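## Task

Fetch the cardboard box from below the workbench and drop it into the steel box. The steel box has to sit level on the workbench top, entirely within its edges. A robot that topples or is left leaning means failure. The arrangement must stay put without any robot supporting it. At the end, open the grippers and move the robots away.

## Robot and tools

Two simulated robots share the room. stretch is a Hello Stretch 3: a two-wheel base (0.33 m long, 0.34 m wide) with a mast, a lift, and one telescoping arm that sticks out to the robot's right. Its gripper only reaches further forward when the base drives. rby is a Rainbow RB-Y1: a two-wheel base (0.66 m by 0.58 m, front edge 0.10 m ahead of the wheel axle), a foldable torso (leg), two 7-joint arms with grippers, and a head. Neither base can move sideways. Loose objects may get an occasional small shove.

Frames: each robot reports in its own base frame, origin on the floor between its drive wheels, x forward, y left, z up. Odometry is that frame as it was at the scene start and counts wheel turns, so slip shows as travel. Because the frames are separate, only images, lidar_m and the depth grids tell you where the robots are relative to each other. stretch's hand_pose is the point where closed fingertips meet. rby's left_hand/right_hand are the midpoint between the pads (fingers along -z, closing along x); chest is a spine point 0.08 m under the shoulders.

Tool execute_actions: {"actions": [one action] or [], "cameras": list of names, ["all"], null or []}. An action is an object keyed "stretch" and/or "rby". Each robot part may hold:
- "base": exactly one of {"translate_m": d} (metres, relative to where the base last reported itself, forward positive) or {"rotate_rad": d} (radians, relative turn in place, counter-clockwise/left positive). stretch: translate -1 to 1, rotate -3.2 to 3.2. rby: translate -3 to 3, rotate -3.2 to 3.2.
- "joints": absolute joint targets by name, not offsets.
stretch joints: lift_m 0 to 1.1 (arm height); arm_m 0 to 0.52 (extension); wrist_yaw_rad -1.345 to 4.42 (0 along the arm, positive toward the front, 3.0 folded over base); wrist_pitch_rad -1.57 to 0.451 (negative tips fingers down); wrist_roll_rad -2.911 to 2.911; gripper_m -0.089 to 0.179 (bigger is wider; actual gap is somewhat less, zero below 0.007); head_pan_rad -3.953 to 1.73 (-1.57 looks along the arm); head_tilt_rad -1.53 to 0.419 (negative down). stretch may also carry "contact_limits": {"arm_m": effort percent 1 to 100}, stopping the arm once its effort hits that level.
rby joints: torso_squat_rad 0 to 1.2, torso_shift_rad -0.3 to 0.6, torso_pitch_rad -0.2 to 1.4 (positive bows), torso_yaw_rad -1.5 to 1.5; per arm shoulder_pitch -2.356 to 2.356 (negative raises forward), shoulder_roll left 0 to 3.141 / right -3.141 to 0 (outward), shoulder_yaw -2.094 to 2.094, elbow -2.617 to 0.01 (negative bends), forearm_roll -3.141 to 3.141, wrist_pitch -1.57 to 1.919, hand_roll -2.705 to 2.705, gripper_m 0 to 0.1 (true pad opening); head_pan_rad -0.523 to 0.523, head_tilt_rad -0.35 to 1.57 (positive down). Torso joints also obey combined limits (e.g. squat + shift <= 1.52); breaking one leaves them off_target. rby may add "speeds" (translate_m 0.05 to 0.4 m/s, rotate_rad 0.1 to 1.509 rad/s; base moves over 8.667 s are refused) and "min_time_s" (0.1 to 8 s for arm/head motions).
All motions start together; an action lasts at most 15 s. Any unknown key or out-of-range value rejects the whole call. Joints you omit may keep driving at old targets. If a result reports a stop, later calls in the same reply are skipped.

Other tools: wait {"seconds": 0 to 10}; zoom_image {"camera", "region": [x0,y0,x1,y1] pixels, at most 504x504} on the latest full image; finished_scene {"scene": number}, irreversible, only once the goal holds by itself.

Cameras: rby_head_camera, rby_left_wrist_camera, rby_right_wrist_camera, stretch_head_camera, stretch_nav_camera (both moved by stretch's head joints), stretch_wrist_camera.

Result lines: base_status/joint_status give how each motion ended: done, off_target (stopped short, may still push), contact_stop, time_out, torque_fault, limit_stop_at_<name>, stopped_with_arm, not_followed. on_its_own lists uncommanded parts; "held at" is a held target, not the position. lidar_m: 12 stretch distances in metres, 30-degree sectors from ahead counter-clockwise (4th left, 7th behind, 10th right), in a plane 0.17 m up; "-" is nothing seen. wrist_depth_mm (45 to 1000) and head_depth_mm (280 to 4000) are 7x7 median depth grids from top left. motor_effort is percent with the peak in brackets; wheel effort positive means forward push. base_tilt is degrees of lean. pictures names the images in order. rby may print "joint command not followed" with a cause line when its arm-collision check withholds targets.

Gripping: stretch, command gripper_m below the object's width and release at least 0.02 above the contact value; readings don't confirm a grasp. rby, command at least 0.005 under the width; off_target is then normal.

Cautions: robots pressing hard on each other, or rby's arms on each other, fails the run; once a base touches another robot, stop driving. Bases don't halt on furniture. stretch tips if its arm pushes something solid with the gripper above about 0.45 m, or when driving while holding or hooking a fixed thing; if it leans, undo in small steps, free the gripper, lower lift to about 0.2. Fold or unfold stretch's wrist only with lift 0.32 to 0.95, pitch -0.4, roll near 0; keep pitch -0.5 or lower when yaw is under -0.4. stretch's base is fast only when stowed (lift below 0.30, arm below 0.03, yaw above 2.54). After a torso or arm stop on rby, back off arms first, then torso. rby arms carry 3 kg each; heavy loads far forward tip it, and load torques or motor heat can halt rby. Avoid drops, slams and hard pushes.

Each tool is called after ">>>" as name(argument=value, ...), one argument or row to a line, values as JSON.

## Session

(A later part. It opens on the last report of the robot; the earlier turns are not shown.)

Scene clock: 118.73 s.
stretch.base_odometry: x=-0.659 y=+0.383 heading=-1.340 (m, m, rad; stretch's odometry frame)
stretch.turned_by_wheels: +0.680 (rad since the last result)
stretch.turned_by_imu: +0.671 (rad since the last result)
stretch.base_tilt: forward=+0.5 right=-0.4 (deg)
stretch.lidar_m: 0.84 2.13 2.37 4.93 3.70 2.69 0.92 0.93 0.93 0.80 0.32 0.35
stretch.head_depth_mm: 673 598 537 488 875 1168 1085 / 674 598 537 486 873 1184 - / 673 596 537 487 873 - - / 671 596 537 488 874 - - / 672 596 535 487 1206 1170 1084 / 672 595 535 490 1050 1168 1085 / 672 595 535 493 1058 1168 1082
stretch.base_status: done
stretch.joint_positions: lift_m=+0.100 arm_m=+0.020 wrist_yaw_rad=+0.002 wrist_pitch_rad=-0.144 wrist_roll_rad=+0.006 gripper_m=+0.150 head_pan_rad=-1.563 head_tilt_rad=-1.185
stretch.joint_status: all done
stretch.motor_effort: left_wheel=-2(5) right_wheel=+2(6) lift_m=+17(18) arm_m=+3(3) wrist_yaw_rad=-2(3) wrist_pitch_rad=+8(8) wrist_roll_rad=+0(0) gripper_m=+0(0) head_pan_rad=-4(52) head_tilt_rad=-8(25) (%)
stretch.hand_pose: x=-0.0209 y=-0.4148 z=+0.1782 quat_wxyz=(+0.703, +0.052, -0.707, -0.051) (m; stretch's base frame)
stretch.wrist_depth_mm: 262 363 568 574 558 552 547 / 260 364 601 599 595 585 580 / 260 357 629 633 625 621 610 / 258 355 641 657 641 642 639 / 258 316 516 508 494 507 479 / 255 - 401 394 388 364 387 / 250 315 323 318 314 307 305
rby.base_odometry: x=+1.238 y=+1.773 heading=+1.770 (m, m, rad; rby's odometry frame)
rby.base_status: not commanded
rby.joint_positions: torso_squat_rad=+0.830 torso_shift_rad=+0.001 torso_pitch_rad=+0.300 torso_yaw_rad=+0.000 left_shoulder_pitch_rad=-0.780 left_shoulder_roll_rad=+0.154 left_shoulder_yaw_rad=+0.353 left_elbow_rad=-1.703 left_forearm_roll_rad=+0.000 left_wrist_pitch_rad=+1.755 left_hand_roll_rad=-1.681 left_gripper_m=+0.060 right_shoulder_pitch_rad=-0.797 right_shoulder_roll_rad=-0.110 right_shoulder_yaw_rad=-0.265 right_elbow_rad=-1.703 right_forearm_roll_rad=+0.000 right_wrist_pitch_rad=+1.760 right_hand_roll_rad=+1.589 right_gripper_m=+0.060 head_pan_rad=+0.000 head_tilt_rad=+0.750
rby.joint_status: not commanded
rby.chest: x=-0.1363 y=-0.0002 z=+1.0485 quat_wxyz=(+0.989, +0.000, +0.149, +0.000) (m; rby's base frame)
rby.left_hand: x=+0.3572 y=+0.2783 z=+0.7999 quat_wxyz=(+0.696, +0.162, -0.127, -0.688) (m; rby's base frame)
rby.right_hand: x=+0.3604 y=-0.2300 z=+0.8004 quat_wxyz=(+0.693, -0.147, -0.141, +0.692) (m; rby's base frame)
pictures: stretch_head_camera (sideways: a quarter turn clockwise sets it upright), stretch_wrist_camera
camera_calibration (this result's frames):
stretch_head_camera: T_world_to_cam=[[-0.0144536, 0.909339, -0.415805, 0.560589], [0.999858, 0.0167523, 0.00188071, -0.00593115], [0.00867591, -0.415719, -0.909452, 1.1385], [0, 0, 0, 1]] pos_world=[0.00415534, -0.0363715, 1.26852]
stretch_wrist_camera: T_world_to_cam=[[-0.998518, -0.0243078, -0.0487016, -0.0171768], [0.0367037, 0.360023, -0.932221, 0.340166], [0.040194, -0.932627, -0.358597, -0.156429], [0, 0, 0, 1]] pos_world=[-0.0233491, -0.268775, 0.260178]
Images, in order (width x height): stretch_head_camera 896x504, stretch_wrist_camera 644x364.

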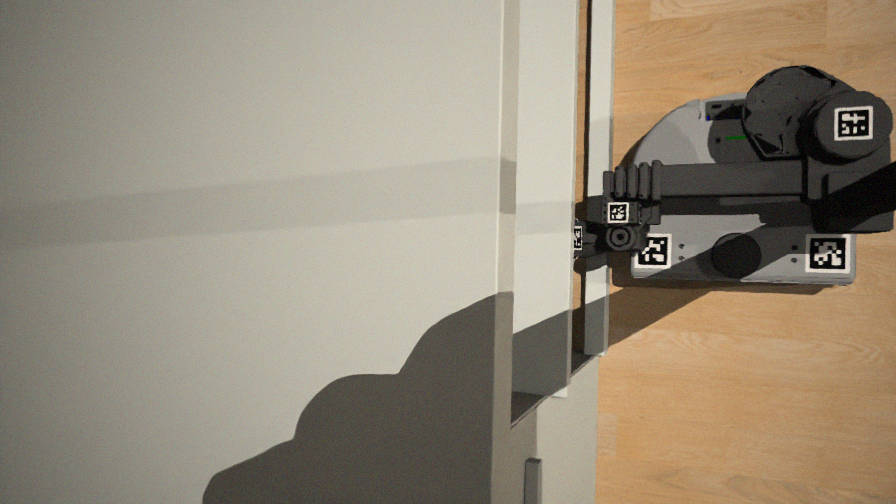

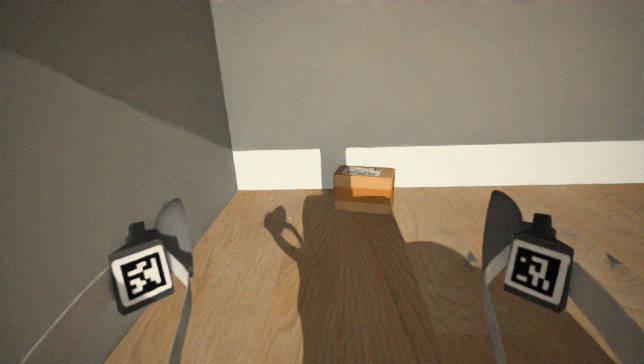

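>>> execute_actions(
  actions=[
    {"stretch":{"base":{"translate_m":-0.05},"joints":{"arm_m":0.3,"wrist_pitch_rad":-0.3,"lift_m":0.05,"gripper_m":0.178}},"rby":{"joints":{"torso_squat_rad":0.84,"torso_yaw_rad":-0.006,"left_gripper_m":0.0,"right_gripper_m":0.0}}},
  ],
  cameras=["rby_left_wrist_camera","rby_right_wrist_camera","stretch_wrist_camera"],
)

>>> execute_actions(
  actions=[
    {"rby":{"joints":{"torso_squat_rad":0.77}}},
  ],
  cameras=["rby_head_camera","rby_left_wrist_camera","rby_right_wrist_camera"],
)

Scene clock: 134.07 s.
stretch.base_odometry: x=-0.670 y=+0.432 heading=-1.340 (m, m, rad; stretch's odometry frame)
stretch.turned_by_wheels: +0.000 (rad since the last result)
stretch.turned_by_imu: -0.002 (rad since the last result)
stretch.base_tilt: forward=+0.4 right=-0.4 (deg)
stretch.lidar_m: 0.89 2.18 2.41 4.92 3.62 2.63 0.86 0.88 0.93 0.90 0.36 0.36
stretch.head_depth_mm: 674 597 537 487 877 1172 1083 / 671 596 537 488 875 1185 1059 / 671 596 537 487 875 - - / 672 596 537 486 1202 - 1048 / 671 595 535 487 1204 1165 1085 / 670 595 536 488 1077 1170 1088 / 670 595 535 492 1058 1168 1085
stretch.base_status: done
stretch.joint_positions: lift_m=+0.066 arm_m=+0.300 wrist_yaw_rad=+0.001 wrist_pitch_rad=-0.323 wrist_roll_rad=+0.006 gripper_m=+0.178 head_pan_rad=-1.563 head_tilt_rad=-1.186
stretch.joint_status: lift_m contact_stop (moved -0.034 of -0.050); the others done
stretch.on_its_own: lift_m is slack since a contact_stop, until your next command for it (your +0.050 is given up)
stretch.motor_effort: left_wheel=-1(5) right_wheel=+2(4) lift_m=+20(30) arm_m=+3(16) wrist_yaw_rad=-2(4) wrist_pitch_rad=+8(50) wrist_roll_rad=+0(0) gripper_m=+0(84) head_pan_rad=-3(5) head_tilt_rad=-8(8) (%)
stretch.hand_pose: x=-0.0212 y=-0.6801 z=+0.1011 quat_wxyz=(+0.696, +0.114, -0.700, -0.114) (m; stretch's base frame)
stretch.wrist_depth_mm: 307 321 318 311 309 308 300 / 310 348 344 338 335 330 327 / 308 378 376 364 364 358 352 / 315 397 397 281 365 379 370 / 304 337 320 297 303 301 305 / 278 261 262 258 255 249 - / 223 227 223 219 217 216 211
rby.base_odometry: x=+1.238 y=+1.773 heading=+1.770 (m, m, rad; rby's odometry frame)
rby.base_status: not commanded
rby.joint_positions: torso_squat_rad=+0.840 torso_shift_rad=+0.001 torso_pitch_rad=+0.300 torso_yaw_rad=-0.006 left_shoulder_pitch_rad=-0.781 left_shoulder_roll_rad=+0.152 left_shoulder_yaw_rad=+0.352 left_elbow_rad=-1.703 left_forearm_roll_rad=+0.001 left_wrist_pitch_rad=+1.755 left_hand_roll_rad=-1.681 left_gripper_m=+0.003 right_shoulder_pitch_rad=-0.797 right_shoulder_roll_rad=-0.108 right_shoulder_yaw_rad=-0.264 right_elbow_rad=-1.703 right_forearm_roll_rad=-0.001 right_wrist_pitch_rad=+1.760 right_hand_roll_rad=+1.589 right_gripper_m=+0.002 head_pan_rad=+0.000 head_tilt_rad=+0.750
rby.joint_status: all done
rby.chest: x=-0.1362 y=-0.0002 z=+1.0433 quat_wxyz=(+0.989, +0.000, +0.149, -0.003) (m; rby's base frame)
rby.left_hand: x=+0.3590 y=+0.2737 z=+0.7941 quat_wxyz=(+0.694, +0.160, -0.129, -0.690) (m; rby's base frame)
rby.right_hand: x=+0.3592 y=-0.2319 z=+0.7955 quat_wxyz=(+0.694, -0.147, -0.141, +0.690) (m; rby's base frame)
pictures: rby_left_wrist_camera, rby_right_wrist_camera, stretch_wrist_camera
ARM HIT: stretch's arm struck its own base hard.
camera_calibration (this result's frames):
rby_left_wrist_camera: T_world_to_cam=[[0.0238529, -0.999715, -0.00138938, 0.261832], [-0.968806, -0.0234583, 0.246708, 0.192367], [-0.24667, -0.00453866, -0.969089, 0.943255], [0, 0, 0, 1]] pos_world=[0.412793, 0.270551, 0.867003]
rby_right_wrist_camera: T_world_to_cam=[[-0.00919394, -0.999494, 0.030463, -0.255966], [-0.959493, 0.0173964, 0.281195, 0.158666], [-0.281583, -0.0266438, -0.959167, 0.947031], [0, 0, 0, 1]] pos_world=[0.416554, -0.233364, 0.871542]
stretch_wrist_camera: T_world_to_cam=[[-0.998555, -0.0142302, -0.0518284, -0.0205026], [0.0369058, 0.519488, -0.853681, 0.464342], [0.0390722, -0.854359, -0.518212, -0.362118], [0, 0, 0, 1]] pos_world=[-0.0234611, -0.550891, 0.207683]
Images, in order (width x height): rby_left_wrist_camera 644x364, rby_right_wrist_camera 644x364, stretch_wrist_camera 644x364.

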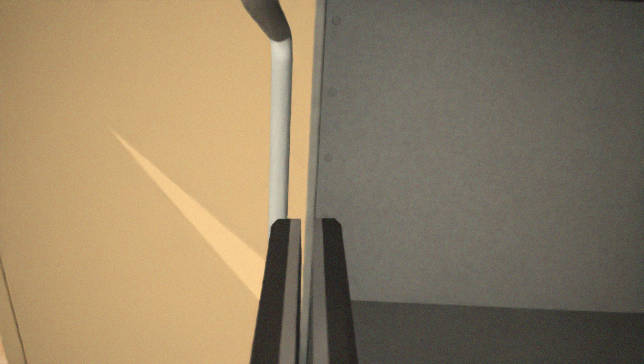

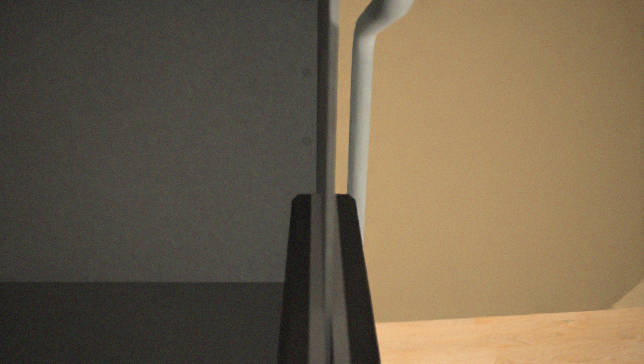

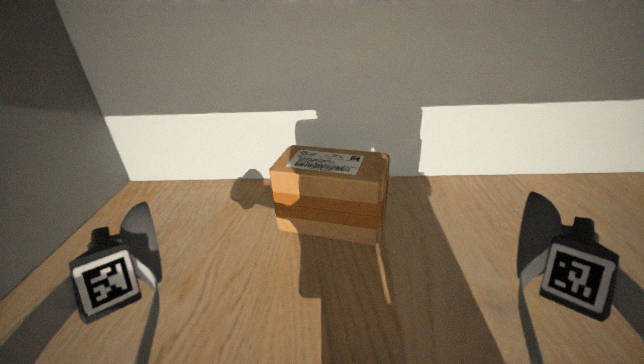

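not run: a stop came earlier in this reply.

>>> execute_actions(
  actions=[
    {"stretch":{"joints":{"arm_m":0.43,"lift_m":0.03,"wrist_pitch_rad":-0.33}},"rby":{"joints":{"torso_squat_rad":0.77}}},
  ],
  cameras=["stretch_wrist_camera","rby_left_wrist_camera","rby_right_wrist_camera"],
)

Scene clock: 162.90 s.
stretch.base_odometry: x=-0.670 y=+0.432 heading=-1.340 (m, m, rad; stretch's odometry frame)
stretch.turned_by_wheels: +0.000 (rad since the last result)
stretch.turned_by_imu: -0.002 (rad since the last result)
stretch.base_tilt: forward=+0.5 right=-0.4 (deg)
stretch.lidar_m: 0.89 2.18 2.42 4.93 3.62 2.63 0.86 0.88 0.93 0.90 0.36 0.36
stretch.head_depth_mm: 674 597 537 488 875 1171 1086 / 673 597 537 487 877 1179 1061 / 672 595 536 487 876 - - / 671 596 537 486 1202 - 1053 / 671 594 536 486 1199 1166 1082 / 672 595 535 488 1075 1167 1084 / 670 594 536 492 1056 1169 1084
stretch.base_status: not commanded
stretch.joint_positions: lift_m=+0.030 arm_m=+0.430 wrist_yaw_rad=+0.001 wrist_pitch_rad=-0.345 wrist_roll_rad=+0.006 gripper_m=+0.178 head_pan_rad=-1.563 head_tilt_rad=-1.186
stretch.joint_status: all done
stretch.motor_effort: left_wheel=-1(2) right_wheel=+2(2) lift_m=+17(20) arm_m=+3(5) wrist_yaw_rad=-2(1) wrist_pitch_rad=+5(4) wrist_roll_rad=+0(0) gripper_m=+1(0) head_pan_rad=-4(3) head_tilt_rad=-8(8) (%)
stretch.hand_pose: x=-0.0212 y=-0.8077 z=+0.0596 quat_wxyz=(+0.695, +0.122, -0.698, -0.122) (m; stretch's base frame)
stretch.wrist_depth_mm: 203 201 197 195 193 191 188 / 221 218 213 212 209 207 204 / 241 239 235 233 229 226 224 / 268 266 254 181 246 248 246 / 262 268 158 145 148 238 240 / 224 208 182 151 145 198 - / 178 181 178 169 164 171 168
rby.base_odometry: x=+1.238 y=+1.773 heading=+1.770 (m, m, rad; rby's odometry frame)
rby.base_status: not commanded
rby.joint_positions: torso_squat_rad=+0.770 torso_shift_rad=+0.001 torso_pitch_rad=+0.302 torso_yaw_rad=-0.006 left_shoulder_pitch_rad=-0.778 left_shoulder_roll_rad=+0.151 left_shoulder_yaw_rad=+0.352 left_elbow_rad=-1.701 left_forearm_roll_rad=+0.001 left_wrist_pitch_rad=+1.756 left_hand_roll_rad=-1.681 left_gripper_m=+0.002 right_shoulder_pitch_rad=-0.795 right_shoulder_roll_rad=-0.108 right_shoulder_yaw_rad=-0.264 right_elbow_rad=-1.701 right_forearm_roll_rad=-0.001 right_wrist_pitch_rad=+1.761 right_hand_roll_rad=+1.589 right_gripper_m=+0.002 head_pan_rad=+0.000 head_tilt_rad=+0.750
rby.joint_status: all done
rby.chest: x=-0.1353 y=-0.0002 z=+1.0785 quat_wxyz=(+0.989, +0.000, +0.150, -0.003) (m; rby's base frame)
rby.left_hand: x=+0.3582 y=+0.2736 z=+0.8263 quat_wxyz=(+0.695, +0.157, -0.127, -0.691) (m; rby's base frame)
rby.right_hand: x=+0.3587 y=-0.2319 z=+0.8282 quat_wxyz=(+0.695, -0.145, -0.139, +0.691) (m; rby's base frame)
pictures: rby_left_wrist_camera, rby_right_wrist_camera, stretch_wrist_camera
camera_calibration (this result's frames):
rby_left_wrist_camera: T_world_to_cam=[[0.0242742, -0.999705, -0.000707468, 0.261112], [-0.966915, -0.0236577, 0.253999, 0.176998], [-0.253941, -0.00548156, -0.967204, 0.975566], [0, 0, 0, 1]] pos_world=[0.41254, 0.27057, 0.898799]
rby_right_wrist_camera: T_world_to_cam=[[-0.00926337, -0.999509, 0.0299241, -0.256491], [-0.957744, 0.0174714, 0.28709, 0.143494], [-0.287472, -0.0260002, -0.957436, 0.979085], [0, 0, 0, 1]] pos_world=[0.416514, -0.233416, 0.903891]
stretch_wrist_camera: T_world_to_cam=[[-0.998556, -0.0130582, -0.0521027, -0.0235128], [0.0368911, 0.538313, -0.841937, 0.509741], [0.0390417, -0.842644, -0.537054, -0.482067], [0, 0, 0, 1]] pos_world=[-0.023463, -0.680918, 0.169049]
Images, in order (width x height): rby_left_wrist_camera 644x364, rby_right_wrist_camera 644x364, stretch_wrist_camera 644x364.

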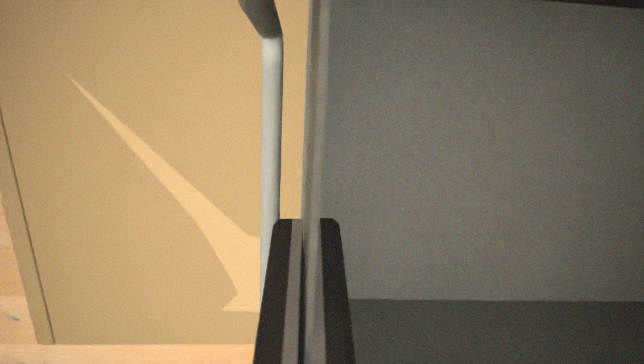

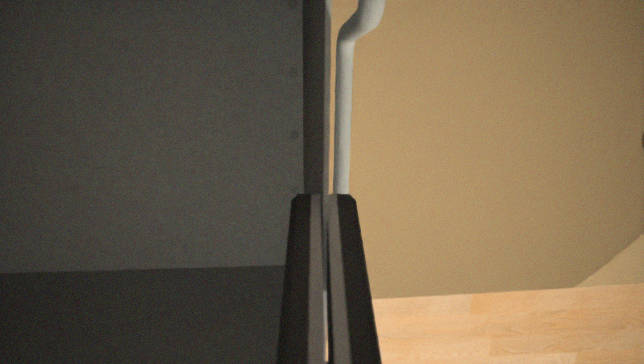

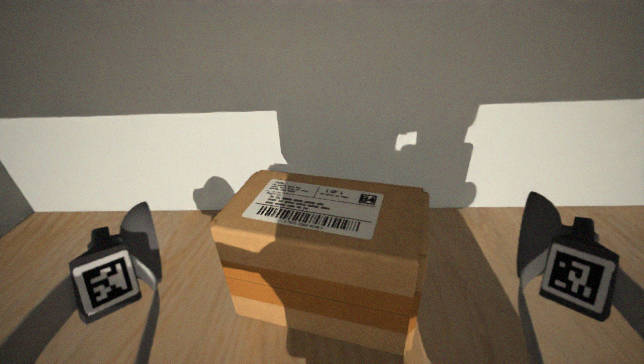

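>>> execute_actions(
  actions=[
    {"stretch":{"joints":{"arm_m":0.437,"lift_m":0.008}},"rby":{"base":{"translate_m":-0.6},"speeds":{"translate_m":0.3},"joints":{"torso_squat_rad":0.6}}},
  ],
  cameras=[],
)

>>> execute_actions(
  actions=[
    {"stretch":{"joints":{"gripper_m":0.03}},"rby":{"base":{"rotate_rad":-1.9},"speeds":{"rotate_rad":0.8},"joints":{"torso_squat_rad":0.0,"torso_pitch_rad":0.21,"head_tilt_rad":0.3}}},
  ],
)

Scene clock: 174.10 s.
stretch.base_odometry: x=-0.670 y=+0.432 heading=-1.340 (m, m, rad; stretch's odometry frame)
stretch.turned_by_wheels: +0.000 (rad since the last result)
stretch.turned_by_imu: -0.002 (rad since the last result)
stretch.base_tilt: forward=+0.5 right=-0.4 (deg)
stretch.lidar_m: 0.89 2.18 2.23 2.23 3.62 2.63 0.86 0.89 0.93 0.90 0.36 0.36
stretch.head_depth_mm: 673 596 536 488 877 1170 1085 / 673 596 536 488 875 1186 1070 / 673 596 535 486 874 - - / 671 595 536 486 1202 - 1053 / 671 595 535 487 1206 1169 1085 / 671 595 536 489 1076 1167 1085 / 670 595 535 493 1057 1168 1083
stretch.base_status: not commanded
stretch.joint_positions: lift_m=+0.008 arm_m=+0.437 wrist_yaw_rad=+0.001 wrist_pitch_rad=-0.345 wrist_roll_rad=+0.006 gripper_m=+0.178 head_pan_rad=-1.563 head_tilt_rad=-1.186
stretch.joint_status: all done
stretch.motor_effort: left_wheel=-2(1) right_wheel=+2(2) lift_m=+17(16) arm_m=+3(2) wrist_yaw_rad=-2(1) wrist_pitch_rad=+5(5) wrist_roll_rad=+0(0) gripper_m=+0(0) head_pan_rad=-4(4) head_tilt_rad=-8(8) (%)
stretch.hand_pose: x=-0.0212 y=-0.8147 z=+0.0376 quat_wxyz=(+0.695, +0.122, -0.698, -0.122) (m; stretch's base frame)
stretch.wrist_depth_mm: 195 194 191 188 186 185 182 / 213 211 208 205 202 200 198 / 235 232 226 220 222 220 216 / 260 254 150 140 145 235 233 / 228 231 140 124 119 206 208 / 194 180 166 141 131 171 - / 154 157 155 151 145 148 145
rby.base_odometry: x=+1.356 y=+1.185 heading=+1.771 (m, m, rad; rby's odometry frame)
rby.base_status: done
rby.joint_positions: torso_squat_rad=+0.600 torso_shift_rad=+0.001 torso_pitch_rad=+0.300 torso_yaw_rad=-0.006 left_shoulder_pitch_rad=-0.780 left_shoulder_roll_rad=+0.154 left_shoulder_yaw_rad=+0.353 left_elbow_rad=-1.703 left_forearm_roll_rad=+0.000 left_wrist_pitch_rad=+1.755 left_hand_roll_rad=-1.681 left_gripper_m=+0.000 right_shoulder_pitch_rad=-0.797 right_shoulder_roll_rad=-0.110 right_shoulder_yaw_rad=-0.265 right_elbow_rad=-1.703 right_forearm_roll_rad=+0.000 right_wrist_pitch_rad=+1.760 right_hand_roll_rad=+1.589 right_gripper_m=+0.000 head_pan_rad=+0.000 head_tilt_rad=+0.750
rby.joint_status: all done
rby.chest: x=-0.1361 y=-0.0002 z=+1.1538 quat_wxyz=(+0.989, +0.000, +0.149, -0.003) (m; rby's base frame)
rby.left_hand: x=+0.3588 y=+0.2750 z=+0.9044 quat_wxyz=(+0.695, +0.160, -0.128, -0.689) (m; rby's base frame)
rby.right_hand: x=+0.3592 y=-0.2332 z=+0.9059 quat_wxyz=(+0.695, -0.148, -0.140, +0.690) (m; rby's base frame)
pictures: none
No camera images: the call's "cameras" was empty. Leave "cameras" out to get every camera's image.

Scene clock: 178.43 s.
stretch.base_odometry: x=-0.670 y=+0.432 heading=-1.340 (m, m, rad; stretch's odometry frame)
stretch.turned_by_wheels: +0.000 (rad since the last result)
stretch.turned_by_imu: -0.001 (rad since the last result)
stretch.base_tilt: forward=+0.5 right=-0.4 (deg)
stretch.lidar_m: 0.89 2.18 2.46 2.48 3.63 2.64 0.86 0.89 0.93 0.90 0.36 0.36
stretch.head_depth_mm: 673 597 536 488 874 1171 1085 / 672 596 536 487 878 1187 1065 / 672 596 535 487 874 - - / 673 596 535 487 1205 - 1053 / 671 595 536 486 1205 1171 1090 / 671 594 535 489 1079 1163 1087 / 670 593 535 493 1057 1174 1083
stretch.base_status: not commanded
stretch.joint_positions: lift_m=+0.008 arm_m=+0.437 wrist_yaw_rad=+0.002 wrist_pitch_rad=-0.349 wrist_roll_rad=+0.006 gripper_m=+0.042 head_pan_rad=-1.563 head_tilt_rad=-1.186
stretch.joint_status: gripper_m off_target (ended at +0.042, target +0.030)
stretch.on_its_own: gripper_m is held at +0.040, not at your +0.030, by its stall guard, which is still easing
stretch.motor_effort: left_wheel=+0(1) right_wheel=+1(3) lift_m=+17(18) arm_m=+3(3) wrist_yaw_rad=-2(3) wrist_pitch_rad=+6(6) wrist_roll_rad=+0(0) gripper_m=-26(99) head_pan_rad=-5(4) head_tilt_rad=-8(8) (%)
stretch.hand_pose: x=-0.0211 y=-0.8143 z=+0.0367 quat_wxyz=(+0.695, +0.123, -0.698, -0.123) (m; stretch's base frame)
stretch.wrist_depth_mm: 196 194 191 189 186 185 182 / 212 211 208 206 202 201 197 / 234 231 228 220 221 219 216 / 258 252 148 138 134 237 233 / 226 223 140 127 117 210 200 / 186 187 167 145 130 161 169 / 162 155 153 151 145 147 145
rby.base_odometry: x=+1.356 y=+1.184 heading=-0.128 (m, m, rad; rby's odometry frame)
rby.base_status: done
rby.joint_positions: torso_squat_rad=+0.000 torso_shift_rad=+0.001 torso_pitch_rad=+0.210 torso_yaw_rad=-0.006 left_shoulder_pitch_rad=-0.780 left_shoulder_roll_rad=+0.154 left_shoulder_yaw_rad=+0.353 left_elbow_rad=-1.703 left_forearm_roll_rad=+0.000 left_wrist_pitch_rad=+1.755 left_hand_roll_rad=-1.681 left_gripper_m=+0.000 right_shoulder_pitch_rad=-0.797 right_shoulder_roll_rad=-0.110 right_shoulder_yaw_rad=-0.265 right_elbow_rad=-1.703 right_forearm_roll_rad=+0.000 right_wrist_pitch_rad=+1.760 right_hand_roll_rad=+1.589 right_gripper_m=+0.000 head_pan_rad=+0.000 head_tilt_rad=+0.300
rby.joint_status: all done
rby.chest: x=-0.1630 y=-0.0003 z=+1.2831 quat_wxyz=(+0.994, +0.000, +0.105, -0.003) (m; rby's base frame)
rby.left_hand: x=+0.3524 y=+0.2750 z=+1.0793 quat_wxyz=(+0.688, +0.191, -0.159, -0.682) (m; rby's base frame)
rby.right_hand: x=+0.3526 y=-0.2333 z=+1.0807 quat_wxyz=(+0.688, -0.179, -0.171, +0.682) (m; rby's base frame)
pictures: rby_head_camera, rby_left_wrist_camera, rby_right_wrist_camera, stretch_head_camera (sideways: a quarter turn clockwise sets it upright), stretch_nav_camera (sideways: a quarter turn counterclockwise sets it upright), stretch_wrist_camera
camera_calibration (this result's frames):
rby_head_camera: T_world_to_cam=[[-0.0524587, -0.998299, -0.0254434, 0.0351652], [-0.445842, 0.0462112, -0.893918, 1.32718], [0.893573, -0.03555, -0.447508, 0.689335], [0, 0, 0, 1]] pos_world=[-0.0224146, -0.00171923, 1.49577]
rby_left_wrist_camera: T_world_to_cam=[[0.0265054, -0.999648, -0.00102405, 0.262346], [-0.986936, -0.0263311, 0.158948, 0.217592], [-0.158919, -0.00320231, -0.987286, 1.20636], [0, 0, 0, 1]] pos_world=[0.399509, 0.271846, 1.1567]
rby_right_wrist_camera: T_world_to_cam=[[-0.0139765, -0.999417, 0.0311471, -0.265089], [-0.980779, 0.0197655, 0.194116, 0.17435], [-0.194619, -0.0278353, -0.980484, 1.21079], [0, 0, 0, 1]] pos_world=[0.402936, -0.234678, 1.16157]
stretch_head_camera: T_world_to_cam=[[-0.0141116, 0.909542, -0.415373, 0.560025], [0.999864, 0.0163737, 0.00188492, -0.00593666], [0.00851562, -0.41529, -0.909649, 1.13875], [0, 0, 0, 1]] pos_world=[0.00414148, -0.0363549, 1.2685]
stretch_nav_camera: T_world_to_cam=[[-0.0221426, -0.926946, 0.374542, -0.442823], [-0.999691, 0.0163037, -0.0187512, 0.079824], [0.011275, -0.374841, -0.92702, 1.16979], [0, 0, 0, 1]] pos_world=[0.0568047, 0.0267133, 1.25178]
stretch_wrist_camera: T_world_to_cam=[[-0.99855, -0.0133698, -0.0521423, -0.024926], [0.0366002, 0.541662, -0.839799, 0.496613], [0.0394714, -0.84049, -0.540387, -0.498038], [0, 0, 0, 1]] pos_world=[-0.0234077, -0.687926, 0.146623]
Images, in order (width x height): rby_head_camera 896x504, rby_left_wrist_camera 644x364, rby_right_wrist_camera 644x364, stretch_head_camera 896x504, stretch_nav_camera 672x504, stretch_wrist_camera 644x364.

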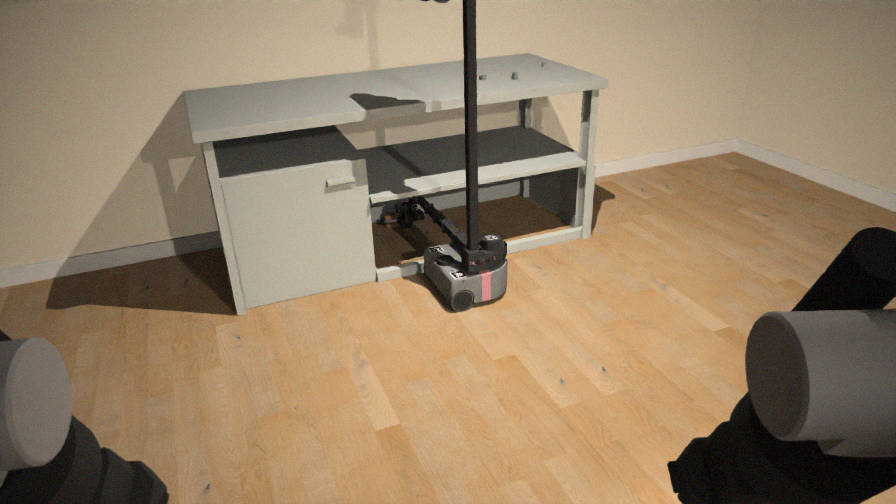

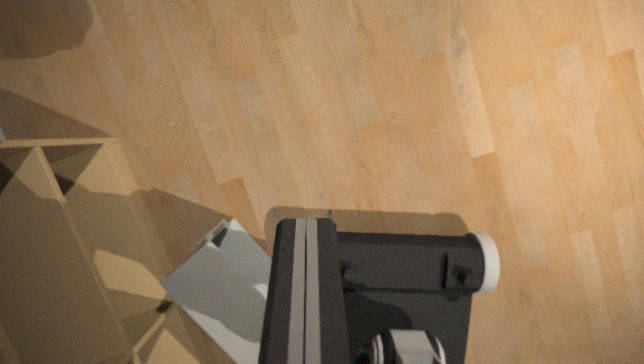

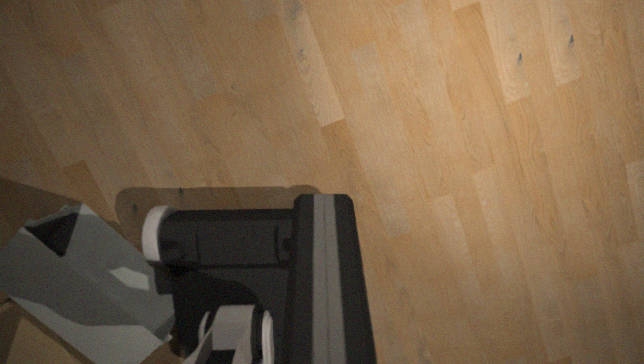

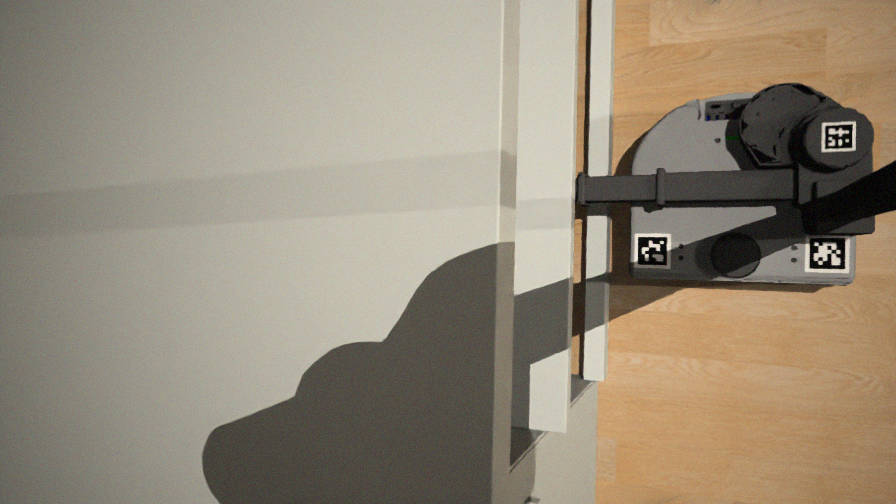

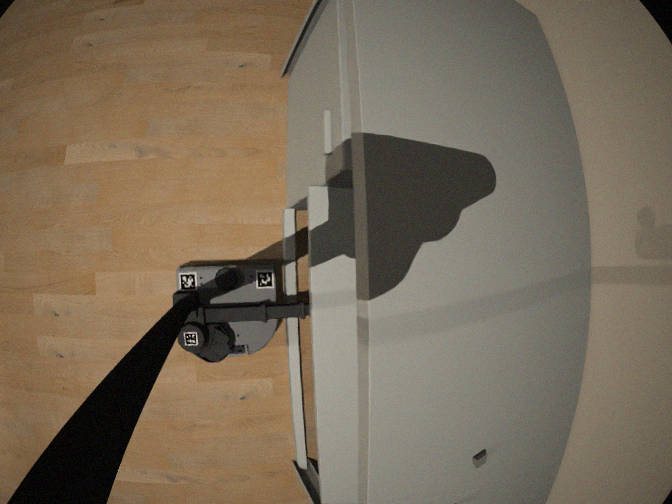

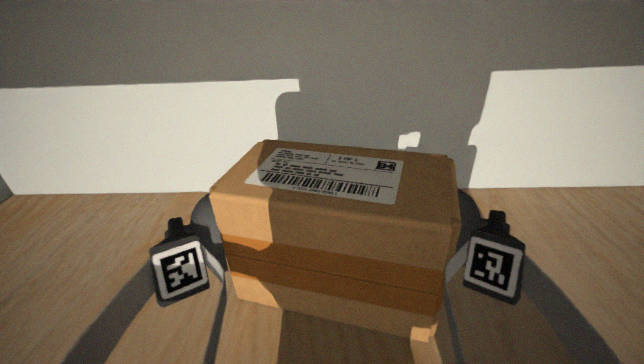

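>>> execute_actions(
  actions=[
    {"stretch":{"joints":{"lift_m":0.05}},"rby":{"base":{"translate_m":0.9},"joints":{"left_gripper_m":0.06,"right_gripper_m":0.06}}},
  ],
  cameras=["stretch_wrist_camera"],
)

>>> execute_actions(
  actions=[
    {"rby":{"base":{"rotate_rad":2.65},"joints":{"head_tilt_rad":0.65}}},
  ],
  cameras=["stretch_wrist_camera","rby_head_camera"],
)

Scene clock: 202.93 s.
stretch.base_odometry: x=-0.670 y=+0.432 heading=-1.340 (m, m, rad; stretch's odometry frame)
stretch.turned_by_wheels: +0.000 (rad since the last result)
stretch.turned_by_imu: -0.003 (rad since the last result)
stretch.base_tilt: forward=+0.4 right=-0.5 (deg)
stretch.lidar_m: 0.89 2.18 1.56 1.56 3.61 2.64 0.87 0.89 0.93 0.90 0.36 0.36
stretch.head_depth_mm: 674 598 537 488 877 1169 1087 / 672 597 536 487 877 1188 1063 / 672 597 536 487 874 - - / 670 595 536 487 1202 - 1053 / 670 595 535 487 1207 1170 1080 / 671 596 535 488 1077 1169 1089 / 670 595 535 492 1054 1169 1085
stretch.base_status: not commanded
stretch.joint_positions: lift_m=+0.050 arm_m=+0.437 wrist_yaw_rad=+0.002 wrist_pitch_rad=-0.358 wrist_roll_rad=+0.006 gripper_m=+0.063 head_pan_rad=-1.563 head_tilt_rad=-1.186
stretch.joint_status: all done
stretch.on_its_own: gripper_m is held at +0.062, not at your +0.030, by its stall guard, which is not easing now
stretch.motor_effort: left_wheel=+0(1) right_wheel=+2(1) lift_m=+24(24) arm_m=+3(3) wrist_yaw_rad=-2(2) wrist_pitch_rad=+9(9) wrist_roll_rad=+0(0) gripper_m=-19(19) head_pan_rad=-6(4) head_tilt_rad=-8(8) (%)
stretch.hand_pose: x=-0.0211 y=-0.8133 z=+0.0761 quat_wxyz=(+0.694, +0.126, -0.698, -0.126) (m; stretch's base frame)
stretch.wrist_depth_mm: 196 194 191 189 187 185 183 / 214 212 208 206 204 202 198 / 235 233 228 222 223 220 217 / 263 259 150 139 136 243 240 / 281 279 140 128 117 258 254 / 237 234 165 144 130 206 214 / 204 198 195 188 180 188 185
rby.base_odometry: x=+2.249 y=+1.069 heading=-0.129 (m, m, rad; rby's odometry frame)
rby.base_status: done
rby.joint_positions: torso_squat_rad=+0.000 torso_shift_rad=+0.001 torso_pitch_rad=+0.210 torso_yaw_rad=-0.006 left_shoulder_pitch_rad=-0.780 left_shoulder_roll_rad=+0.154 left_shoulder_yaw_rad=+0.353 left_elbow_rad=-1.703 left_forearm_roll_rad=+0.000 left_wrist_pitch_rad=+1.755 left_hand_roll_rad=-1.681 left_gripper_m=+0.060 right_shoulder_pitch_rad=-0.797 right_shoulder_roll_rad=-0.110 right_shoulder_yaw_rad=-0.265 right_elbow_rad=-1.703 right_forearm_roll_rad=+0.000 right_wrist_pitch_rad=+1.760 right_hand_roll_rad=+1.589 right_gripper_m=+0.060 head_pan_rad=+0.000 head_tilt_rad=+0.300
rby.joint_status: all done
rby.chest: x=-0.1629 y=-0.0003 z=+1.2831 quat_wxyz=(+0.994, +0.000, +0.105, -0.003) (m; rby's base frame)
rby.left_hand: x=+0.3525 y=+0.2749 z=+1.0794 quat_wxyz=(+0.688, +0.191, -0.159, -0.682) (m; rby's base frame)
rby.right_hand: x=+0.3527 y=-0.2333 z=+1.0807 quat_wxyz=(+0.688, -0.179, -0.171, +0.682) (m; rby's base frame)
pictures: stretch_wrist_camera
camera_calibration (this result's frames):
stretch_wrist_camera: T_world_to_cam=[[-0.998551, -0.0128807, -0.052255, -0.0224532], [0.0365898, 0.549543, -0.834664, 0.535136], [0.0394674, -0.835366, -0.548275, -0.471111], [0, 0, 0, 1]] pos_world=[-0.0234076, -0.687919, 0.187186]
Images, in order (width x height): stretch_wrist_camera 644x364.

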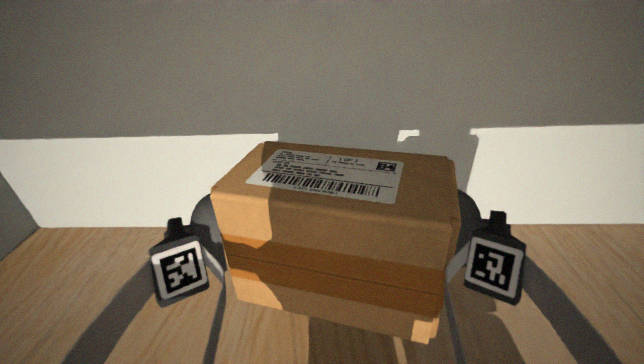

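Scene clock: 207.87 s.
stretch.base_odometry: x=-0.670 y=+0.432 heading=-1.340 (m, m, rad; stretch's odometry frame)
stretch.turned_by_wheels: +0.000 (rad since the last result)
stretch.turned_by_imu: -0.001 (rad since the last result)
stretch.base_tilt: forward=+0.5 right=-0.4 (deg)
stretch.lidar_m: 0.89 2.18 1.08 1.08 3.63 2.63 0.86 0.88 0.93 0.90 0.36 0.36
stretch.head_depth_mm: 673 597 538 488 875 1170 1086 / 671 598 537 487 876 1182 1061 / 673 596 537 487 875 - - / 672 595 536 486 1206 - 1054 / 670 596 535 487 1199 1171 1083 / 671 595 534 489 1076 1168 1086 / 670 594 535 493 1058 1165 1089
stretch.base_status: not commanded
stretch.joint_positions: lift_m=+0.050 arm_m=+0.437 wrist_yaw_rad=+0.002 wrist_pitch_rad=-0.358 wrist_roll_rad=+0.006 gripper_m=+0.063 head_pan_rad=-1.563 head_tilt_rad=-1.186
stretch.joint_status: not commanded
stretch.on_its_own: gripper_m is held at +0.062, not at your +0.030, by its stall guard, which is not easing now
stretch.motor_effort: left_wheel=-1(1) right_wheel=+2(1) lift_m=+24(24) arm_m=+3(3) wrist_yaw_rad=-2(3) wrist_pitch_rad=+10(9) wrist_roll_rad=+0(0) gripper_m=-19(19) head_pan_rad=-4(4) head_tilt_rad=-8(8) (%)
stretch.hand_pose: x=-0.0211 y=-0.8133 z=+0.0761 quat_wxyz=(+0.694, +0.126, -0.698, -0.126) (m; stretch's base frame)
stretch.wrist_depth_mm: 196 194 192 189 187 185 183 / 214 211 208 206 204 201 199 / 236 231 228 222 223 220 217 / 263 258 151 138 135 243 239 / 280 278 140 128 117 259 253 / 235 235 165 144 130 205 215 / 205 197 195 189 180 187 184
rby.base_odometry: x=+2.249 y=+1.069 heading=+2.521 (m, m, rad; rby's odometry frame)
rby.base_status: done
rby.joint_positions: torso_squat_rad=+0.000 torso_shift_rad=+0.001 torso_pitch_rad=+0.210 torso_yaw_rad=-0.006 left_shoulder_pitch_rad=-0.780 left_shoulder_roll_rad=+0.154 left_shoulder_yaw_rad=+0.353 left_elbow_rad=-1.703 left_forearm_roll_rad=+0.000 left_wrist_pitch_rad=+1.755 left_hand_roll_rad=-1.681 left_gripper_m=+0.060 right_shoulder_pitch_rad=-0.797 right_shoulder_roll_rad=-0.110 right_shoulder_yaw_rad=-0.265 right_elbow_rad=-1.703 right_forearm_roll_rad=+0.000 right_wrist_pitch_rad=+1.760 right_hand_roll_rad=+1.589 right_gripper_m=+0.060 head_pan_rad=+0.000 head_tilt_rad=+0.650
rby.joint_status: all done
rby.chest: x=-0.1630 y=-0.0003 z=+1.2831 quat_wxyz=(+0.994, +0.000, +0.105, -0.003) (m; rby's base frame)
rby.left_hand: x=+0.3525 y=+0.2750 z=+1.0794 quat_wxyz=(+0.688, +0.191, -0.159, -0.682) (m; rby's base frame)
rby.right_hand: x=+0.3526 y=-0.2333 z=+1.0807 quat_wxyz=(+0.688, -0.179, -0.171, +0.682) (m; rby's base frame)
pictures: rby_head_camera, stretch_wrist_camera
camera_calibration (this result's frames):
rby_head_camera: T_world_to_cam=[[-0.0587406, -0.998242, -0.00784448, 0.00859035], [-0.725289, 0.0480757, -0.686764, 0.993942], [0.685934, -0.0346514, -0.726839, 1.08039], [0, 0, 0, 1]] pos_world=[-0.0196777, -0.00177212, 1.46794]
stretch_wrist_camera: T_world_to_cam=[[-0.998551, -0.0128805, -0.0522551, -0.0224531], [0.0365901, 0.549543, -0.834664, 0.535136], [0.0394674, -0.835366, -0.548276, -0.471111], [0, 0, 0, 1]] pos_world=[-0.0234077, -0.687919, 0.187186]
Images, in order (width x height): rby_head_camera 896x504, stretch_wrist_camera 644x364.

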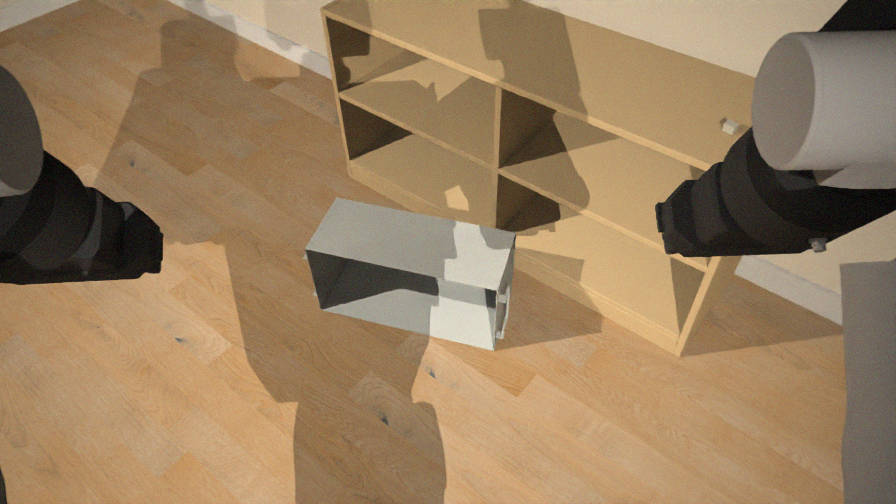

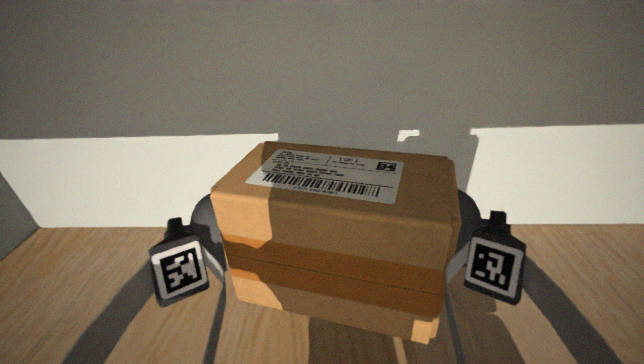

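>>> execute_actions(
  actions=[
    {"stretch":{"joints":{"lift_m":0.105,"wrist_pitch_rad":-0.15},"base":{"translate_m":-0.2}},"rby":{"base":{"rotate_rad":0.557}}},
  ],
  cameras=["stretch_wrist_camera"],
)

>>> execute_actions(
  actions=[
    {"stretch":{"joints":{"arm_m":0.0}},"rby":{"base":{"translate_m":0.525}}},
  ],
  cameras=["stretch_wrist_camera"],
)

>>> execute_actions(
  actions=[
    {"stretch":{"joints":{"wrist_yaw_rad":1.6}},"rby":{"base":{"rotate_rad":-0.892},"joints":{"head_tilt_rad":1.0}}},
  ],
  cameras=["stretch_wrist_camera","rby_head_camera","stretch_nav_camera"],
)

Scene clock: 303.10 s.
stretch.base_odometry: x=-0.716 y=+0.626 heading=-1.340 (m, m, rad; stretch's odometry frame)
stretch.turned_by_wheels: +0.000 (rad since the last result)
stretch.turned_by_imu: -0.002 (rad since the last result)
stretch.base_tilt: forward=+0.5 right=-0.4 (deg)
stretch.lidar_m: 0.97 2.38 1.14 4.94 3.35 2.43 2.36 0.67 0.93 0.80 0.65 0.52
stretch.head_depth_mm: 671 596 537 487 875 1174 1091 / 674 597 537 487 874 1192 - / 671 596 536 486 873 - - / 672 596 537 487 1203 - - / 669 597 535 486 1204 1169 1085 / 671 595 535 486 1204 1171 1086 / 670 595 535 489 1205 1172 1084
stretch.base_status: done
stretch.joint_positions: lift_m=+0.105 arm_m=+0.437 wrist_yaw_rad=+0.002 wrist_pitch_rad=-0.189 wrist_roll_rad=+0.006 gripper_m=+0.063 head_pan_rad=-1.563 head_tilt_rad=-1.186
stretch.joint_status: all done
stretch.on_its_own: gripper_m is held at +0.062, not at your +0.030, by its stall guard, which is not easing now
stretch.motor_effort: left_wheel=-1(4) right_wheel=+2(3) lift_m=+24(24) arm_m=+3(3) wrist_yaw_rad=-2(2) wrist_pitch_rad=+13(17) wrist_roll_rad=+0(0) gripper_m=-19(19) head_pan_rad=-4(4) head_tilt_rad=-8(8) (%)
stretch.hand_pose: x=-0.0210 y=-0.8289 z=+0.1717 quat_wxyz=(+0.702, +0.067, -0.706, -0.067) (m; stretch's base frame)
stretch.wrist_depth_mm: 195 193 190 187 185 182 181 / 208 205 203 199 196 194 192 / 223 219 215 209 209 206 203 / 239 236 150 139 136 221 216 / 258 255 140 128 117 233 233 / 282 279 165 144 130 265 252 / 303 298 291 287 278 277 271
rby.base_odometry: x=+2.249 y=+1.069 heading=+3.078 (m, m, rad; rby's odometry frame)
rby.base_status: done
rby.joint_positions: torso_squat_rad=+0.000 torso_shift_rad=+0.001 torso_pitch_rad=+0.210 torso_yaw_rad=-0.006 left_shoulder_pitch_rad=-0.780 left_shoulder_roll_rad=+0.154 left_shoulder_yaw_rad=+0.353 left_elbow_rad=-1.703 left_forearm_roll_rad=+0.000 left_wrist_pitch_rad=+1.755 left_hand_roll_rad=-1.681 left_gripper_m=+0.060 right_shoulder_pitch_rad=-0.797 right_shoulder_roll_rad=-0.110 right_shoulder_yaw_rad=-0.265 right_elbow_rad=-1.703 right_forearm_roll_rad=+0.000 right_wrist_pitch_rad=+1.760 right_hand_roll_rad=+1.589 right_gripper_m=+0.060 head_pan_rad=+0.000 head_tilt_rad=+0.650
rby.joint_status: not commanded
rby.chest: x=-0.1630 y=-0.0003 z=+1.2831 quat_wxyz=(+0.994, +0.000, +0.105, -0.003) (m; rby's base frame)
rby.left_hand: x=+0.3525 y=+0.2749 z=+1.0794 quat_wxyz=(+0.688, +0.191, -0.159, -0.682) (m; rby's base frame)
rby.right_hand: x=+0.3526 y=-0.2333 z=+1.0807 quat_wxyz=(+0.688, -0.179, -0.171, +0.682) (m; rby's base frame)
pictures: stretch_wrist_camera
camera_calibration (this result's frames):
stretch_wrist_camera: T_world_to_cam=[[-0.998533, -0.021659, -0.0496341, -0.0253234], [0.0367957, 0.401116, -0.915288, 0.514336], [0.0397333, -0.915771, -0.399731, -0.523892], [0, 0, 0, 1]] pos_world=[-0.0233956, -0.686622, 0.260093]
Images, in order (width x height): stretch_wrist_camera 644x364.

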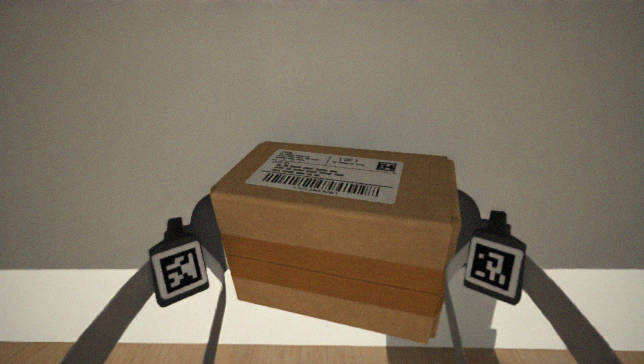

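Scene clock: 307.50 s.
stretch.base_odometry: x=-0.716 y=+0.626 heading=-1.340 (m, m, rad; stretch's odometry frame)
stretch.turned_by_wheels: +0.000 (rad since the last result)
stretch.turned_by_imu: -0.001 (rad since the last result)
stretch.base_tilt: forward=+0.5 right=-0.4 (deg)
stretch.lidar_m: 0.97 2.38 1.66 4.92 3.34 2.43 2.36 0.67 0.94 0.37 0.65 0.52
stretch.head_depth_mm: 672 598 537 488 874 1168 1088 / 674 596 536 488 873 1194 - / 673 597 536 488 876 - - / 671 595 536 487 877 - - / 672 595 535 487 1204 1171 1084 / 673 596 536 486 1203 1174 1085 / 672 594 535 489 1207 1174 1080
stretch.base_status: not commanded
stretch.joint_positions: lift_m=+0.105 arm_m=+0.000 wrist_yaw_rad=+0.002 wrist_pitch_rad=-0.189 wrist_roll_rad=+0.006 gripper_m=+0.063 head_pan_rad=-1.563 head_tilt_rad=-1.186
stretch.joint_status: all done
stretch.on_its_own: gripper_m is held at +0.062, not at your +0.030, by its stall guard, which is not easing now
stretch.motor_effort: left_wheel=-1(1) right_wheel=+2(2) lift_m=+24(24) arm_m=-4(2) wrist_yaw_rad=-2(2) wrist_pitch_rad=+13(13) wrist_roll_rad=+1(0) gripper_m=-19(19) head_pan_rad=-3(4) head_tilt_rad=-8(8) (%)
stretch.hand_pose: x=-0.0211 y=-0.3924 z=+0.1717 quat_wxyz=(+0.702, +0.067, -0.706, -0.067) (m; stretch's base frame)
stretch.wrist_depth_mm: 540 599 588 582 584 570 564 / 534 634 627 620 614 602 596 / 536 675 669 657 649 641 629 / 534 669 150 139 135 604 593 / 492 500 140 128 117 463 441 / 393 389 165 144 130 333 355 / 322 314 311 297 282 298 293
rby.base_odometry: x=+1.725 y=+1.102 heading=+3.078 (m, m, rad; rby's odometry frame)
rby.base_status: done
rby.joint_positions: torso_squat_rad=+0.000 torso_shift_rad=+0.001 torso_pitch_rad=+0.210 torso_yaw_rad=-0.006 left_shoulder_pitch_rad=-0.780 left_shoulder_roll_rad=+0.154 left_shoulder_yaw_rad=+0.353 left_elbow_rad=-1.703 left_forearm_roll_rad=+0.000 left_wrist_pitch_rad=+1.755 left_hand_roll_rad=-1.681 left_gripper_m=+0.060 right_shoulder_pitch_rad=-0.797 right_shoulder_roll_rad=-0.110 right_shoulder_yaw_rad=-0.265 right_elbow_rad=-1.703 right_forearm_roll_rad=+0.000 right_wrist_pitch_rad=+1.760 right_hand_roll_rad=+1.589 right_gripper_m=+0.060 head_pan_rad=+0.000 head_tilt_rad=+0.650
rby.joint_status: not commanded
rby.chest: x=-0.1629 y=-0.0003 z=+1.2831 quat_wxyz=(+0.994, +0.000, +0.105, -0.003) (m; rby's base frame)
rby.left_hand: x=+0.3525 y=+0.2749 z=+1.0794 quat_wxyz=(+0.688, +0.191, -0.159, -0.682) (m; rby's base frame)
rby.right_hand: x=+0.3527 y=-0.2333 z=+1.0807 quat_wxyz=(+0.688, -0.179, -0.171, +0.682) (m; rby's base frame)
pictures: stretch_wrist_camera
camera_calibration (this result's frames):
stretch_wrist_camera: T_world_to_cam=[[-0.998538, -0.0214159, -0.0496302, -0.0158349], [0.0368977, 0.400924, -0.915368, 0.339241], [0.0395014, -0.915861, -0.399547, -0.124216], [0, 0, 0, 1]] pos_world=[-0.0234222, -0.250114, 0.260114]
Images, in order (width x height): stretch_wrist_camera 644x364.

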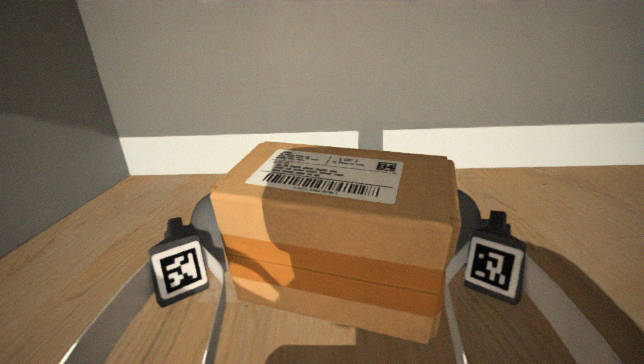

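Scene clock: 310.50 s.
stretch.base_odometry: x=-0.716 y=+0.626 heading=-1.340 (m, m, rad; stretch's odometry frame)
stretch.turned_by_wheels: +0.000 (rad since the last result)
stretch.turned_by_imu: -0.001 (rad since the last result)
stretch.base_tilt: forward=+0.4 right=-0.4 (deg)
stretch.lidar_m: 1.03 2.39 1.75 1.81 3.32 2.42 2.36 0.67 0.93 0.90 0.69 0.23
stretch.head_depth_mm: 674 597 538 487 875 1172 1086 / 674 596 537 487 875 1188 - / 672 597 537 487 872 - - / 672 597 536 487 873 - - / 670 596 535 487 1201 1170 1086 / 672 596 535 486 1031 1157 1082 / 669 594 535 490 1201 1168 1085
stretch.base_status: not commanded
stretch.joint_positions: lift_m=+0.105 arm_m=+0.000 wrist_yaw_rad=+1.597 wrist_pitch_rad=-0.189 wrist_roll_rad=+0.006 gripper_m=+0.063 head_pan_rad=-1.563 head_tilt_rad=-1.186
stretch.joint_status: all done
stretch.on_its_own: gripper_m is held at +0.062, not at your +0.030, by its stall guard, which is not easing now
stretch.motor_effort: left_wheel=-1(1) right_wheel=+2(3) lift_m=+24(24) arm_m=-3(4) wrist_yaw_rad=+3(4) wrist_pitch_rad=+13(13) wrist_roll_rad=+0(0) gripper_m=-19(19) head_pan_rad=-4(4) head_tilt_rad=-8(7) (%)
stretch.hand_pose: x=+0.2257 y=-0.1388 z=+0.1717 quat_wxyz=(+0.538, +0.552, -0.445, +0.456) (m; stretch's base frame)
stretch.wrist_depth_mm: - - - - 487 326 319 / - - - - 492 345 340 / - - - - 498 368 359 / 716 692 150 139 135 394 382 / 504 494 141 128 117 411 404 / 390 388 165 144 130 281 355 / 322 315 311 295 280 253 293
rby.base_odometry: x=+1.725 y=+1.102 heading=+2.186 (m, m, rad; rby's odometry frame)
rby.base_status: done
rby.joint_positions: torso_squat_rad=+0.000 torso_shift_rad=+0.001 torso_pitch_rad=+0.210 torso_yaw_rad=-0.006 left_shoulder_pitch_rad=-0.780 left_shoulder_roll_rad=+0.154 left_shoulder_yaw_rad=+0.353 left_elbow_rad=-1.703 left_forearm_roll_rad=+0.000 left_wrist_pitch_rad=+1.755 left_hand_roll_rad=-1.681 left_gripper_m=+0.060 right_shoulder_pitch_rad=-0.797 right_shoulder_roll_rad=-0.110 right_shoulder_yaw_rad=-0.265 right_elbow_rad=-1.703 right_forearm_roll_rad=+0.000 right_wrist_pitch_rad=+1.760 right_hand_roll_rad=+1.589 right_gripper_m=+0.060 head_pan_rad=+0.000 head_tilt_rad=+1.000
rby.joint_status: all done
rby.chest: x=-0.1629 y=-0.0003 z=+1.2831 quat_wxyz=(+0.994, +0.000, +0.105, -0.003) (m; rby's base frame)
rby.left_hand: x=+0.3525 y=+0.2750 z=+1.0794 quat_wxyz=(+0.688, +0.191, -0.159, -0.682) (m; rby's base frame)
rby.right_hand: x=+0.3527 y=-0.2333 z=+1.0807 quat_wxyz=(+0.688, -0.179, -0.171, +0.682) (m; rby's base frame)
pictures: rby_head_camera, stretch_nav_camera (sideways: a quarter turn counterclockwise sets it upright), stretch_wrist_camera
camera_calibration (this result's frames):
rby_head_camera: T_world_to_cam=[[-0.0586055, -0.998222, 0.0108548, -0.0189482], [-0.916773, 0.0495139, -0.396327, 0.546712], [0.395085, -0.0331783, -0.918045, 1.33326], [0, 0, 0, 1]] pos_world=[-0.0266506, -0.00174903, 1.44088]
stretch_nav_camera: T_world_to_cam=[[-0.0221782, -0.926945, 0.374542, -0.442823], [-0.999691, 0.0163421, -0.0187512, 0.079824], [0.0112606, -0.374842, -0.92702, 1.16979], [0, 0, 0, 1]] pos_world=[0.0568057, 0.0267114, 1.25178]
stretch_wrist_camera: T_world_to_cam=[[0.0458705, -0.997714, -0.0496287, -0.135238], [-0.401695, 0.0270647, -0.915374, 0.275576], [0.914624, 0.0619242, -0.399535, 0.0364727], [0, 0, 0, 1]] pos_world=[0.0835422, -0.144645, 0.260115]
Images, in order (width x height): rby_head_camera 896x504, stretch_nav_camera 672x504, stretch_wrist_camera 644x364.

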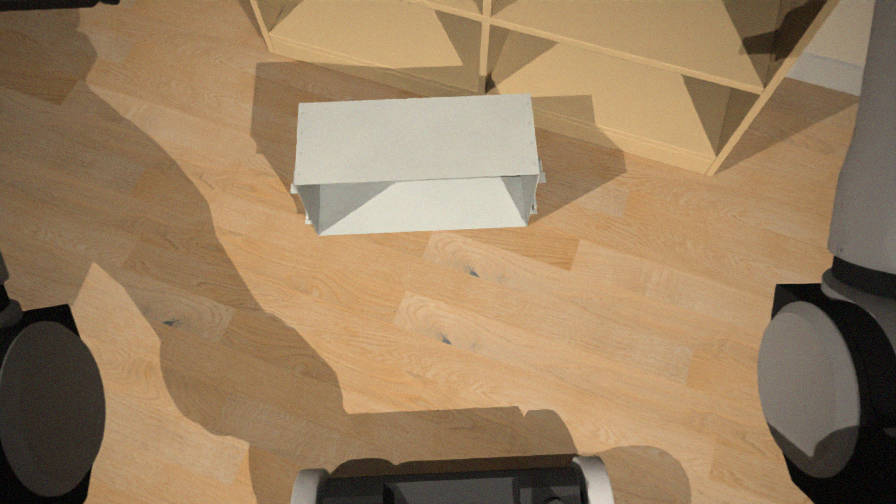

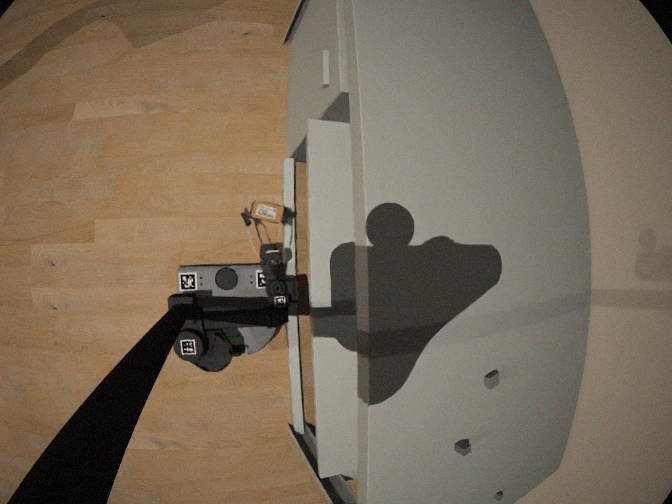

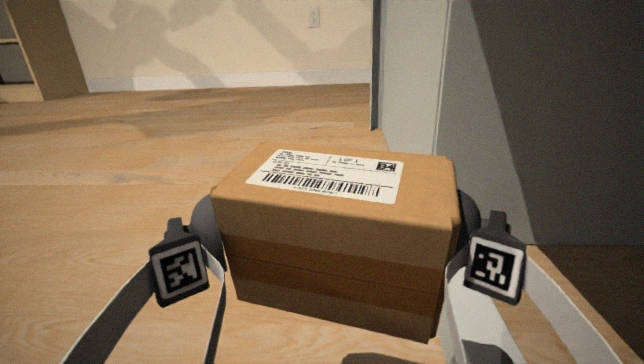

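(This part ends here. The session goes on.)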